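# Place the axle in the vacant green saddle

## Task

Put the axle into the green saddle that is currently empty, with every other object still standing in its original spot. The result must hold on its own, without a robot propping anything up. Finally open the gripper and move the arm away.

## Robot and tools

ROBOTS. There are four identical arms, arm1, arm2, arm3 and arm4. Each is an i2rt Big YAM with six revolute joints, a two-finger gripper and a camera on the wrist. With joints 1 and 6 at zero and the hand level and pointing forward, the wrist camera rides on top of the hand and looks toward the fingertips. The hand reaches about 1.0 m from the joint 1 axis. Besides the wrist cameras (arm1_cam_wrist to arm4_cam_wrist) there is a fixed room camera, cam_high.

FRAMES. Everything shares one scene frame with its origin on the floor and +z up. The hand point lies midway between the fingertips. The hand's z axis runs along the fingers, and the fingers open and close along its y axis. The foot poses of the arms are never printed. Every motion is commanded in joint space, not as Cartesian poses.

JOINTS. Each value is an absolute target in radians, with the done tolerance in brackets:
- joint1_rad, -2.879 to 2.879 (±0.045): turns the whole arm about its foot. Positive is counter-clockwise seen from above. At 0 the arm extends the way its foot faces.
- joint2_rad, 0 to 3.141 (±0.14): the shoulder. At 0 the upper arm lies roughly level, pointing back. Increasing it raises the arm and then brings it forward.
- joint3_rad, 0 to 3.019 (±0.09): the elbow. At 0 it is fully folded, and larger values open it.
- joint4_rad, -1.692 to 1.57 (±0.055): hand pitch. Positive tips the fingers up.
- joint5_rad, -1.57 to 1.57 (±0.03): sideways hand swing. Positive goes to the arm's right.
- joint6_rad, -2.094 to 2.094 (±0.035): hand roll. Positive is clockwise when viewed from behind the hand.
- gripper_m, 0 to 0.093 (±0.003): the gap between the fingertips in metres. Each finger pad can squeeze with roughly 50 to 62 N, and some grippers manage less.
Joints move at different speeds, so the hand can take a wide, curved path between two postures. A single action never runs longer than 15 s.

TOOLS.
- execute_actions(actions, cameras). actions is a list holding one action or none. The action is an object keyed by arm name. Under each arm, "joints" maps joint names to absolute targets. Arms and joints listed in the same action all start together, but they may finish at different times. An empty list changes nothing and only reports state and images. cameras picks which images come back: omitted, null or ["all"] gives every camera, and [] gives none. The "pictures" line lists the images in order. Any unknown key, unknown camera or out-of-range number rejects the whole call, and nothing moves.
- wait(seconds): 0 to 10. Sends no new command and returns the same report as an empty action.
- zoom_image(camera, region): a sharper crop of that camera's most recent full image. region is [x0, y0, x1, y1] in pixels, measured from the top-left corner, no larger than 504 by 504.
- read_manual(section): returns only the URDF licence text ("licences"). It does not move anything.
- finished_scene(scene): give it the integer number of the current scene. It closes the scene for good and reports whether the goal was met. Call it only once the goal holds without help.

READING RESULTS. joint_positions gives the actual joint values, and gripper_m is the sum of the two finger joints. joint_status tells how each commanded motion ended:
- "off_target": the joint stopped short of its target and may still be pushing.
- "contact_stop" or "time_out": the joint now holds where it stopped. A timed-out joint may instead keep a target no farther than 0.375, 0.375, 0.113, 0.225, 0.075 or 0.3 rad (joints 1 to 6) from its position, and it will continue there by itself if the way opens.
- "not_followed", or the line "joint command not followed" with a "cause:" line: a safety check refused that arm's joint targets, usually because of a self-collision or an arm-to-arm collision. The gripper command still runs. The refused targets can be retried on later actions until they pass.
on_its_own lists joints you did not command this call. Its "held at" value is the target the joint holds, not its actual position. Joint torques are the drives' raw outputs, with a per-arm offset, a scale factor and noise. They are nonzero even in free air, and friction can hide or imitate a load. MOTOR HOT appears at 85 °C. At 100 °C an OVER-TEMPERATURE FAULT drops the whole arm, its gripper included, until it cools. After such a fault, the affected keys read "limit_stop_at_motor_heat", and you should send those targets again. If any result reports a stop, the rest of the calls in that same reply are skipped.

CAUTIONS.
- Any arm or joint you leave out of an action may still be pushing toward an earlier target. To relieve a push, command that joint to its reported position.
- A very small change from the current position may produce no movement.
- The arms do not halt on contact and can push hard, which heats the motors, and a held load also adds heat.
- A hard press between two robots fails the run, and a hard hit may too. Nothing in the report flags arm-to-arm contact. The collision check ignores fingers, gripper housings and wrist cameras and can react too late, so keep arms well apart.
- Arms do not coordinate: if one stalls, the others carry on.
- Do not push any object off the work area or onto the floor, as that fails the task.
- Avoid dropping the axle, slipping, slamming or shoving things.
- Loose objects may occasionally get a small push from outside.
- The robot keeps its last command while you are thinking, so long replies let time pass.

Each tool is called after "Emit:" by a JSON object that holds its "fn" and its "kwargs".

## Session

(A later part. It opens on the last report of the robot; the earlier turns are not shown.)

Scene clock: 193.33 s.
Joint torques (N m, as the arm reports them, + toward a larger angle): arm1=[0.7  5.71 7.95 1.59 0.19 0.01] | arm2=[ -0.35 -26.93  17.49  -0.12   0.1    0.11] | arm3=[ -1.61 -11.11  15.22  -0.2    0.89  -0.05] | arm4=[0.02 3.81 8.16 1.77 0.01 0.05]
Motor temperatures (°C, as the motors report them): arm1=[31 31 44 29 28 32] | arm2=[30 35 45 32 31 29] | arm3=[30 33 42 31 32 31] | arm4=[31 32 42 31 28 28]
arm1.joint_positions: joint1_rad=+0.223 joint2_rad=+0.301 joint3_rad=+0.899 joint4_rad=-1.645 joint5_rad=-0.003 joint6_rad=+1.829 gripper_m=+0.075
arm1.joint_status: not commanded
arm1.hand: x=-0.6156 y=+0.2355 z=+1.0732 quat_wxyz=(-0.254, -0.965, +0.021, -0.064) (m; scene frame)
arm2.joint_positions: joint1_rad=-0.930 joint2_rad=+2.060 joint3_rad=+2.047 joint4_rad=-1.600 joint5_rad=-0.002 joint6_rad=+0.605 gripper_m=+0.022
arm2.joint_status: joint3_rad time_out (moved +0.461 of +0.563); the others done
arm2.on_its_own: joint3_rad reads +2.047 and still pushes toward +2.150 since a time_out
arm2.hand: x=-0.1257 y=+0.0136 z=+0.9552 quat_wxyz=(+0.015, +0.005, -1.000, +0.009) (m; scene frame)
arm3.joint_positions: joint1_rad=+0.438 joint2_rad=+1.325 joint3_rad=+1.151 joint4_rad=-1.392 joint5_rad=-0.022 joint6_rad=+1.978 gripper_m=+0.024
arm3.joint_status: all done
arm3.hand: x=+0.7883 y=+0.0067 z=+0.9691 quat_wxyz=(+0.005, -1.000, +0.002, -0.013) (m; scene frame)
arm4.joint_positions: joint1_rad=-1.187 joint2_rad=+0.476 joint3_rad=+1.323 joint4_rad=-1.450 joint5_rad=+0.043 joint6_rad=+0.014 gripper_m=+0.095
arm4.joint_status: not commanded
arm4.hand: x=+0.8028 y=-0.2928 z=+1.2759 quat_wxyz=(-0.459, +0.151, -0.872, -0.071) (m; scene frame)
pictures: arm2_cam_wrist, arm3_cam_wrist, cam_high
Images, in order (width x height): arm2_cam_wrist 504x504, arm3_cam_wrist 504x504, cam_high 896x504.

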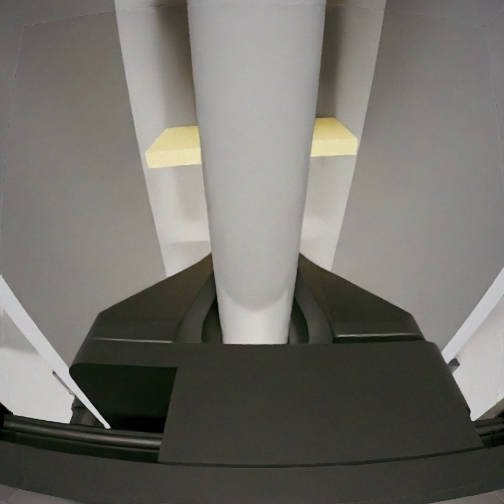

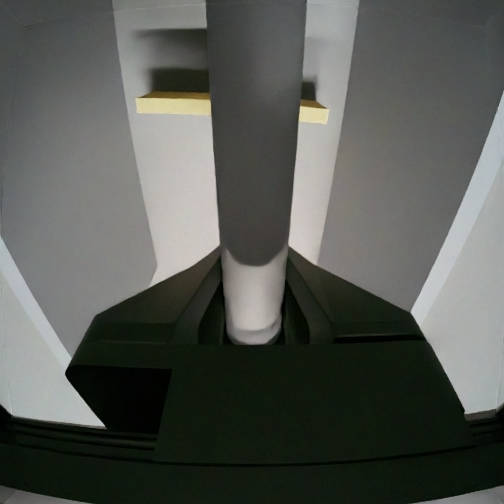

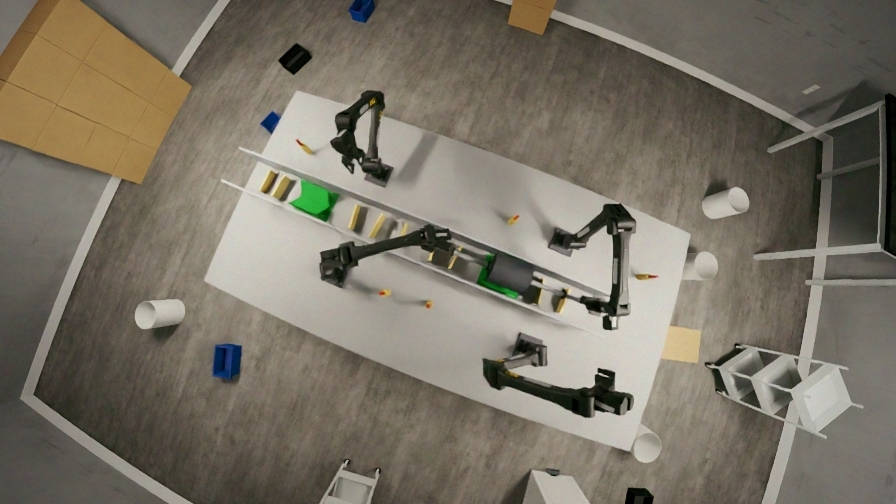

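Emit:
{"fn": "execute_actions", "kwargs": {"actions": [{"arm2":{"joints":{"joint1_rad":-0.936,"joint2_rad":2.008,"joint3_rad":1.91,"joint4_rad":-1.39,"joint6_rad":0.62}},"arm3":{"joints":{"joint1_rad":0.405,"joint2_rad":1.394,"joint3_rad":1.048,"joint4_rad":-1.166,"joint6_rad":1.97}}}], "cameras": ["arm2_cam_wrist","arm3_cam_wrist","cam_high"]}}

Scene clock: 201.37 s.
Joint torques (N m, as the arm reports them, + toward a larger angle): arm1=[0.69 5.7  7.95 1.6  0.19 0.01] | arm2=[ -0.68 -27.7   11.7    0.18   0.42   0.11] | arm3=[ -2.46 -11.85  10.94   0.18   0.58  -0.17] | arm4=[-0.1   3.92  8.14  1.74  0.    0.05]
Motor temperatures (°C, as the motors report them): arm1=[31 31 44 29 28 32] | arm2=[30 36 46 32 31 29] | arm3=[30 33 43 31 32 31] | arm4=[31 32 42 31 28 28]
arm1.joint_positions: joint1_rad=+0.223 joint2_rad=+0.301 joint3_rad=+0.899 joint4_rad=-1.645 joint5_rad=-0.003 joint6_rad=+1.829 gripper_m=+0.075
arm1.joint_status: not commanded
arm1.hand: x=-0.6156 y=+0.2355 z=+1.0732 quat_wxyz=(-0.254, -0.965, +0.021, -0.064) (m; scene frame)
arm2.joint_positions: joint1_rad=-0.930 joint2_rad=+2.067 joint3_rad=+1.877 joint4_rad=-1.398 joint5_rad=-0.010 joint6_rad=+0.613 gripper_m=+0.022
arm2.joint_status: all done
arm2.hand: x=-0.1249 y=+0.0159 z=+0.8866 quat_wxyz=(+0.007, +0.001, -1.000, -0.002) (m; scene frame)
arm3.joint_positions: joint1_rad=+0.429 joint2_rad=+1.424 joint3_rad=+1.012 joint4_rad=-1.168 joint5_rad=-0.013 joint6_rad=+1.977 gripper_m=+0.024
arm3.joint_status: all done
arm3.hand: x=+0.7872 y=-0.0025 z=+0.8828 quat_wxyz=(+0.010, -1.000, +0.007, -0.006) (m; scene frame)
arm4.joint_positions: joint1_rad=-1.187 joint2_rad=+0.476 joint3_rad=+1.323 joint4_rad=-1.450 joint5_rad=+0.043 joint6_rad=+0.014 gripper_m=+0.095
arm4.joint_status: not commanded
arm4.hand: x=+0.8028 y=-0.2928 z=+1.2759 quat_wxyz=(-0.459, +0.151, -0.872, -0.071) (m; scene frame)
pictures: arm2_cam_wrist, arm3_cam_wrist, cam_high
Images, in order (width x height): arm2_cam_wrist 504x504, arm3_cam_wrist 504x504, cam_high 896x504.

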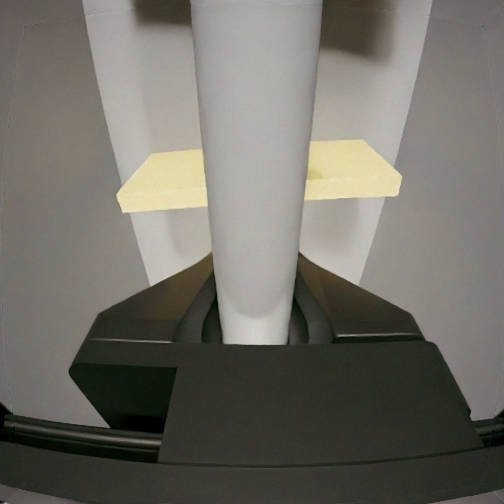

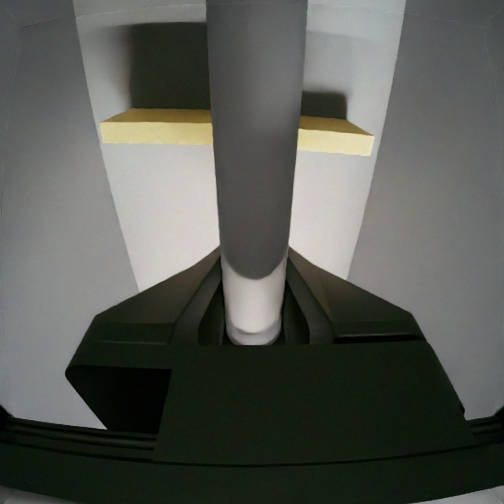

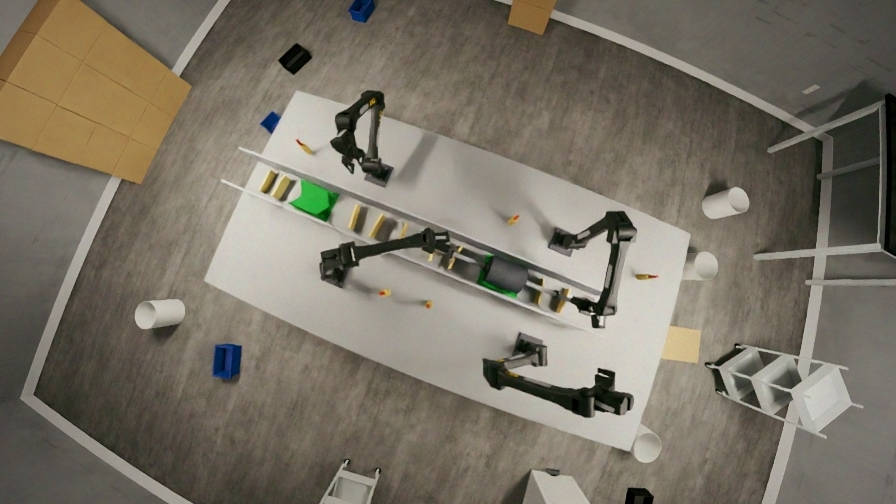

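Emit:
{"fn": "execute_actions", "kwargs": {"actions": [{"arm2":{"joints":{"joint1_rad":-0.95,"joint3_rad":1.875,"joint4_rad":-1.36}},"arm3":{"joints":{"joint1_rad":0.395,"joint2_rad":1.435,"joint3_rad":1.03,"joint4_rad":-1.12}}}], "cameras": ["arm3_cam_wrist"]}}

Scene clock: 206.53 s.
Joint torques (N m, as the arm reports them, + toward a larger angle): arm1=[0.7  5.74 7.97 1.6  0.19 0.01] | arm2=[ -1.5  -27.55  11.01   0.41   0.33   0.07] | arm3=[ -3.07 -11.75   9.51   0.31   0.54  -0.12] | arm4=[-0.03  3.82  8.17  1.76  0.01  0.04]
Motor temperatures (°C, as the motors report them): arm1=[31 31 44 29 28 32] | arm2=[30 37 45 32 31 29] | arm3=[30 33 42 31 32 31] | arm4=[31 32 42 31 28 28]
arm1.joint_positions: joint1_rad=+0.223 joint2_rad=+0.301 joint3_rad=+0.899 joint4_rad=-1.645 joint5_rad=-0.003 joint6_rad=+1.829 gripper_m=+0.075
arm1.joint_status: not commanded
arm1.hand: x=-0.6156 y=+0.2355 z=+1.0732 quat_wxyz=(-0.254, -0.965, +0.021, -0.064) (m; scene frame)
arm2.joint_positions: joint1_rad=-0.934 joint2_rad=+2.067 joint3_rad=+1.850 joint4_rad=-1.373 joint5_rad=-0.007 joint6_rad=+0.616 gripper_m=+0.022
arm2.joint_status: all done
arm2.hand: x=-0.1250 y=+0.0121 z=+0.8764 quat_wxyz=(+0.006, -0.002, -1.000, +0.000) (m; scene frame)
arm3.joint_positions: joint1_rad=+0.418 joint2_rad=+1.450 joint3_rad=+1.010 joint4_rad=-1.126 joint5_rad=-0.013 joint6_rad=+1.975 gripper_m=+0.024
arm3.joint_status: all done
arm3.hand: x=+0.7867 y=-0.0123 z=+0.8726 quat_wxyz=(+0.004, -1.000, +0.011, -0.009) (m; scene frame)
arm4.joint_positions: joint1_rad=-1.187 joint2_rad=+0.476 joint3_rad=+1.323 joint4_rad=-1.450 joint5_rad=+0.043 joint6_rad=+0.014 gripper_m=+0.095
arm4.joint_status: not commanded
arm4.hand: x=+0.8028 y=-0.2928 z=+1.2759 quat_wxyz=(-0.459, +0.151, -0.872, -0.071) (m; scene frame)
pictures: arm3_cam_wrist
Images, in order (width x height): arm3_cam_wrist 504x504.

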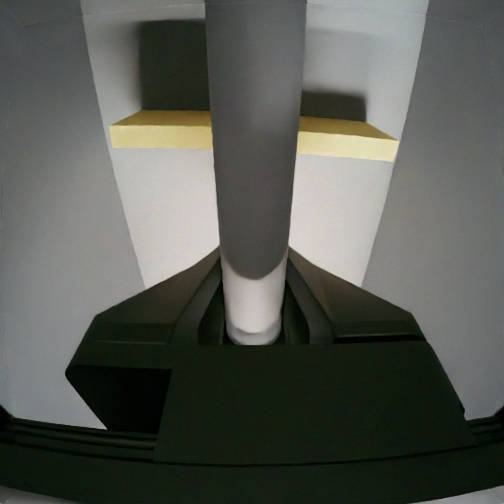

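Emit:
{"fn": "execute_actions", "kwargs": {"actions": [{"arm2":{"joints":{"joint2_rad":2.04,"joint3_rad":1.86}},"arm3":{"joints":{"joint3_rad":1.005}}}], "cameras": []}}

Scene clock: 208.93 s.
Joint torques (N m, as the arm reports them, + toward a larger angle): arm1=[0.69 5.7  7.96 1.6  0.19 0.01] | arm2=[ -1.33 -24.67  10.3    0.29   0.35   0.11] | arm3=[ -2.66 -11.57   8.36   0.16   0.55  -0.08] | arm4=[-0.06  3.87  8.15  1.76  0.01  0.04]
Motor temperatures (°C, as the motors report them): arm1=[31 31 44 29 28 32] | arm2=[30 37 45 32 31 29] | arm3=[30 33 42 31 32 31] | arm4=[31 32 42 31 28 28]
arm1.joint_positions: joint1_rad=+0.223 joint2_rad=+0.301 joint3_rad=+0.899 joint4_rad=-1.645 joint5_rad=-0.003 joint6_rad=+1.829 gripper_m=+0.075
arm1.joint_status: not commanded
arm1.hand: x=-0.6156 y=+0.2355 z=+1.0732 quat_wxyz=(-0.254, -0.965, +0.021, -0.064) (m; scene frame)
arm2.joint_positions: joint1_rad=-0.934 joint2_rad=+2.067 joint3_rad=+1.844 joint4_rad=-1.371 joint5_rad=-0.008 joint6_rad=+0.613 gripper_m=+0.022
arm2.joint_status: all done
arm2.hand: x=-0.1265 y=+0.0112 z=+0.8740 quat_wxyz=(+0.009, -0.001, -1.000, +0.001) (m; scene frame)
arm3.joint_positions: joint1_rad=+0.418 joint2_rad=+1.450 joint3_rad=+0.998 joint4_rad=-1.122 joint5_rad=-0.013 joint6_rad=+1.971 gripper_m=+0.024
arm3.joint_status: all done
arm3.hand: x=+0.7853 y=-0.0086 z=+0.8685 quat_wxyz=(+0.008, -1.000, +0.009, -0.007) (m; scene frame)
arm4.joint_positions: joint1_rad=-1.187 joint2_rad=+0.476 joint3_rad=+1.323 joint4_rad=-1.450 joint5_rad=+0.043 joint6_rad=+0.014 gripper_m=+0.095
arm4.joint_status: not commanded
arm4.hand: x=+0.8028 y=-0.2928 z=+1.2759 quat_wxyz=(-0.459, +0.151, -0.872, -0.071) (m; scene frame)
pictures: none
No camera images: the call's "cameras" was empty. Leave "cameras" out to get every camera's image.

Largely seated. Release.

Emit:
{"fn": "execute_actions", "kwargs": {"actions": [{"arm2":{"joints":{"joint2_rad":2.055,"joint3_rad":1.85,"gripper_m":0.075}},"arm3":{"joints":{"joint1_rad":0.415,"gripper_m":0.075}}}], "cameras": ["arm2_cam_wrist","arm3_cam_wrist"]}}

Emit:
{"fn": "execute_actions", "kwargs": {"actions": [{"arm2":{"joints":{"joint2_rad":2.02,"joint3_rad":2.13,"joint4_rad":-1.62}},"arm3":{"joints":{"joint2_rad":1.36,"joint3_rad":1.25,"joint4_rad":-1.42}}}], "cameras": []}}

Emit:
{"fn": "execute_actions", "kwargs": {"actions": [{"arm2":{"joints":{"joint2_rad":1.4}},"arm3":{"joints":{"joint2_rad":0.7}}}], "cameras": ["cam_high"]}}

Scene clock: 216.43 s.
Joint torques (N m, as the arm reports them, + toward a larger angle): arm1=[0.72 5.73 7.96 1.59 0.19 0.01] | arm2=[ -0.5  -22.88   9.74   0.35   0.2    0.11] | arm3=[ -0.51 -11.03   8.31   0.16   0.2   -0.12] | arm4=[-0.09  3.88  8.16  1.76  0.01  0.05]
Motor temperatures (°C, as the motors report them): arm1=[31 31 44 29 28 32] | arm2=[30 37 43 32 31 29] | arm3=[30 33 41 31 32 31] | arm4=[31 32 42 31 28 28]
arm1.joint_positions: joint1_rad=+0.223 joint2_rad=+0.301 joint3_rad=+0.899 joint4_rad=-1.645 joint5_rad=-0.003 joint6_rad=+1.829 gripper_m=+0.075
arm1.joint_status: not commanded
arm1.hand: x=-0.6156 y=+0.2355 z=+1.0732 quat_wxyz=(-0.254, -0.965, +0.021, -0.064) (m; scene frame)
arm2.joint_positions: joint1_rad=-0.943 joint2_rad=+2.066 joint3_rad=+1.843 joint4_rad=-1.369 joint5_rad=-0.004 joint6_rad=+0.613 gripper_m=+0.075
arm2.joint_status: all done
arm2.hand: x=-0.1231 y=+0.0063 z=+0.8740 quat_wxyz=(+0.007, -0.005, -1.000, +0.002) (m; scene frame)
arm3.joint_positions: joint1_rad=+0.418 joint2_rad=+1.450 joint3_rad=+0.998 joint4_rad=-1.122 joint5_rad=-0.003 joint6_rad=+1.971 gripper_m=+0.075
arm3.joint_status: all done
arm3.hand: x=+0.7838 y=-0.0092 z=+0.8685 quat_wxyz=(+0.006, -1.000, +0.009, -0.003) (m; scene frame)
arm4.joint_positions: joint1_rad=-1.187 joint2_rad=+0.476 joint3_rad=+1.323 joint4_rad=-1.450 joint5_rad=+0.043 joint6_rad=+0.014 gripper_m=+0.095
arm4.joint_status: not commanded
arm4.hand: x=+0.8028 y=-0.2928 z=+1.2759 quat_wxyz=(-0.459, +0.151, -0.872, -0.071) (m; scene frame)
pictures: arm2_cam_wrist, arm3_cam_wrist
Images, in order (width x height): arm2_cam_wrist 504x504, arm3_cam_wrist 504x504.

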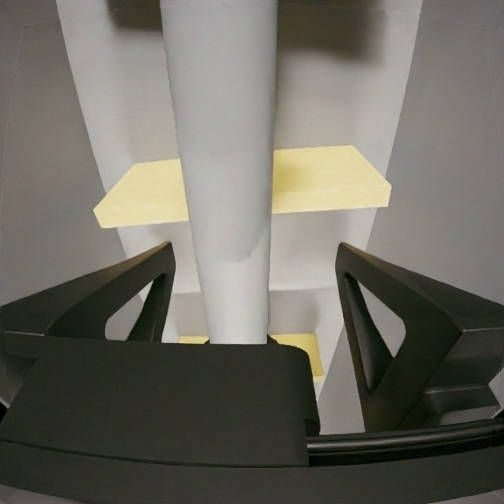

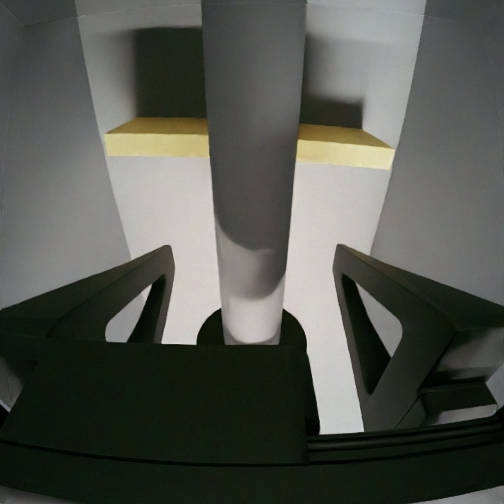

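Scene clock: 217.57 s.
Joint torques (N m, as the arm reports them, + toward a larger angle): arm1=[0.73 5.73 7.96 1.59 0.19 0.01] | arm2=[ -0.63 -20.84  13.05  -0.31   0.2    0.11] | arm3=[-1.13 -9.99 11.52 -0.53  0.22 -0.08] | arm4=[-0.07  3.92  8.14  1.74  0.01  0.04]
Motor temperatures (°C, as the motors report them): arm1=[31 31 44 29 28 32] | arm2=[30 37 43 32 31 29] | arm3=[30 33 41 31 32 31] | arm4=[31 32 42 31 28 28]
arm1.joint_positions: joint1_rad=+0.223 joint2_rad=+0.301 joint3_rad=+0.899 joint4_rad=-1.645 joint5_rad=-0.003 joint6_rad=+1.829 gripper_m=+0.075
arm1.joint_status: not commanded
arm1.hand: x=-0.6156 y=+0.2355 z=+1.0732 quat_wxyz=(-0.254, -0.965, +0.021, -0.064) (m; scene frame)
arm2.joint_positions: joint1_rad=-0.943 joint2_rad=+2.014 joint3_rad=+2.085 joint4_rad=-1.612 joint5_rad=-0.004 joint6_rad=+0.613 gripper_m=+0.075
arm2.joint_status: all done
arm2.hand: x=-0.1196 y=+0.0086 z=+0.9980 quat_wxyz=(-0.014, -0.005, -1.000, -0.013) (m; scene frame)
arm3.joint_positions: joint1_rad=+0.418 joint2_rad=+1.365 joint3_rad=+1.217 joint4_rad=-1.405 joint5_rad=-0.003 joint6_rad=+1.971 gripper_m=+0.075
arm3.joint_status: all done
arm3.hand: x=+0.7858 y=-0.0162 z=+0.9792 quat_wxyz=(-0.004, -1.000, +0.009, -0.007) (m; scene frame)
arm4.joint_positions: joint1_rad=-1.187 joint2_rad=+0.476 joint3_rad=+1.323 joint4_rad=-1.450 joint5_rad=+0.043 joint6_rad=+0.014 gripper_m=+0.095
arm4.joint_status: not commanded
arm4.hand: x=+0.8028 y=-0.2928 z=+1.2759 quat_wxyz=(-0.459, +0.151, -0.872, -0.071) (m; scene frame)
pictures: none
No camera images: the call's "cameras" was empty. Leave "cameras" out to get every camera's image.

Scene clock: 219.53 s.
Joint torques (N m, as the arm reports them, + toward a larger angle): arm1=[0.71 5.71 7.96 1.6  0.19 0.01] | arm2=[ -0.57 -11.32   8.98   0.87   0.18   0.07] | arm3=[-1.97  0.9  11.58  0.31  0.19 -0.21] | arm4=[-0.1   3.85  8.16  1.75  0.01  0.04]
Motor temperatures (°C, as the motors report them): arm1=[31 31 44 29 28 32] | arm2=[30 37 43 32 31 29] | arm3=[30 33 41 31 32 31] | arm4=[31 32 42 31 28 28]
arm1.joint_positions: joint1_rad=+0.223 joint2_rad=+0.301 joint3_rad=+0.899 joint4_rad=-1.645 joint5_rad=-0.003 joint6_rad=+1.829 gripper_m=+0.075
arm1.joint_status: not commanded
arm1.hand: x=-0.6156 y=+0.2355 z=+1.0732 quat_wxyz=(-0.254, -0.965, +0.021, -0.064) (m; scene frame)
arm2.joint_positions: joint1_rad=-0.943 joint2_rad=+1.410 joint3_rad=+2.122 joint4_rad=-1.614 joint5_rad=-0.003 joint6_rad=+0.613 gripper_m=+0.075
arm2.joint_status: all done
arm2.hand: x=-0.2564 y=-0.0861 z=+1.3432 quat_wxyz=(-0.271, -0.004, -0.943, -0.191) (m; scene frame)
arm3.joint_positions: joint1_rad=+0.418 joint2_rad=+0.691 joint3_rad=+1.217 joint4_rad=-1.405 joint5_rad=-0.003 joint6_rad=+1.971 gripper_m=+0.075
arm3.joint_status: all done
arm3.hand: x=+0.7356 y=+0.1053 z=+1.1936 quat_wxyz=(-0.310, -0.942, +0.009, -0.132) (m; scene frame)
arm4.joint_positions: joint1_rad=-1.187 joint2_rad=+0.476 joint3_rad=+1.323 joint4_rad=-1.450 joint5_rad=+0.043 joint6_rad=+0.014 gripper_m=+0.095
arm4.joint_status: not commanded
arm4.hand: x=+0.8028 y=-0.2928 z=+1.2759 quat_wxyz=(-0.459, +0.151, -0.872, -0.071) (m; scene frame)
pictures: cam_high
Images, in order (width x height): cam_high 896x504.

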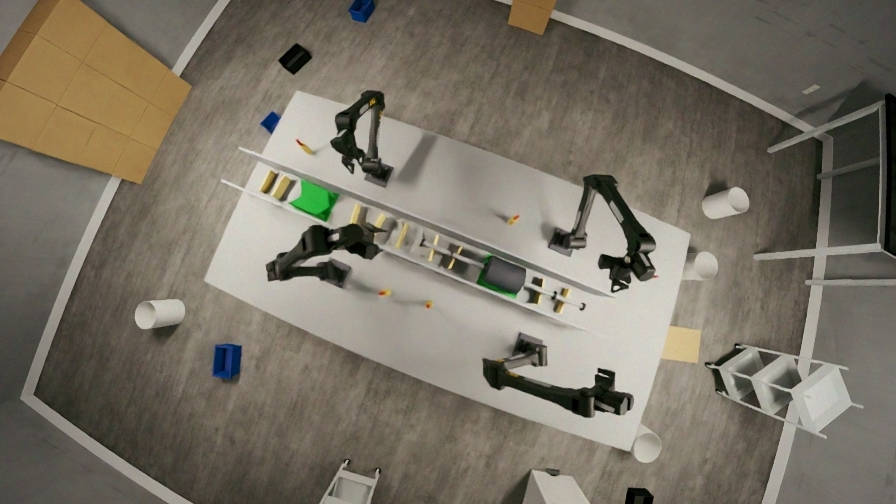

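Emit:
{"fn": "finished_scene", "kwargs": {"scene": 2}}

The scene is finished: the task was done.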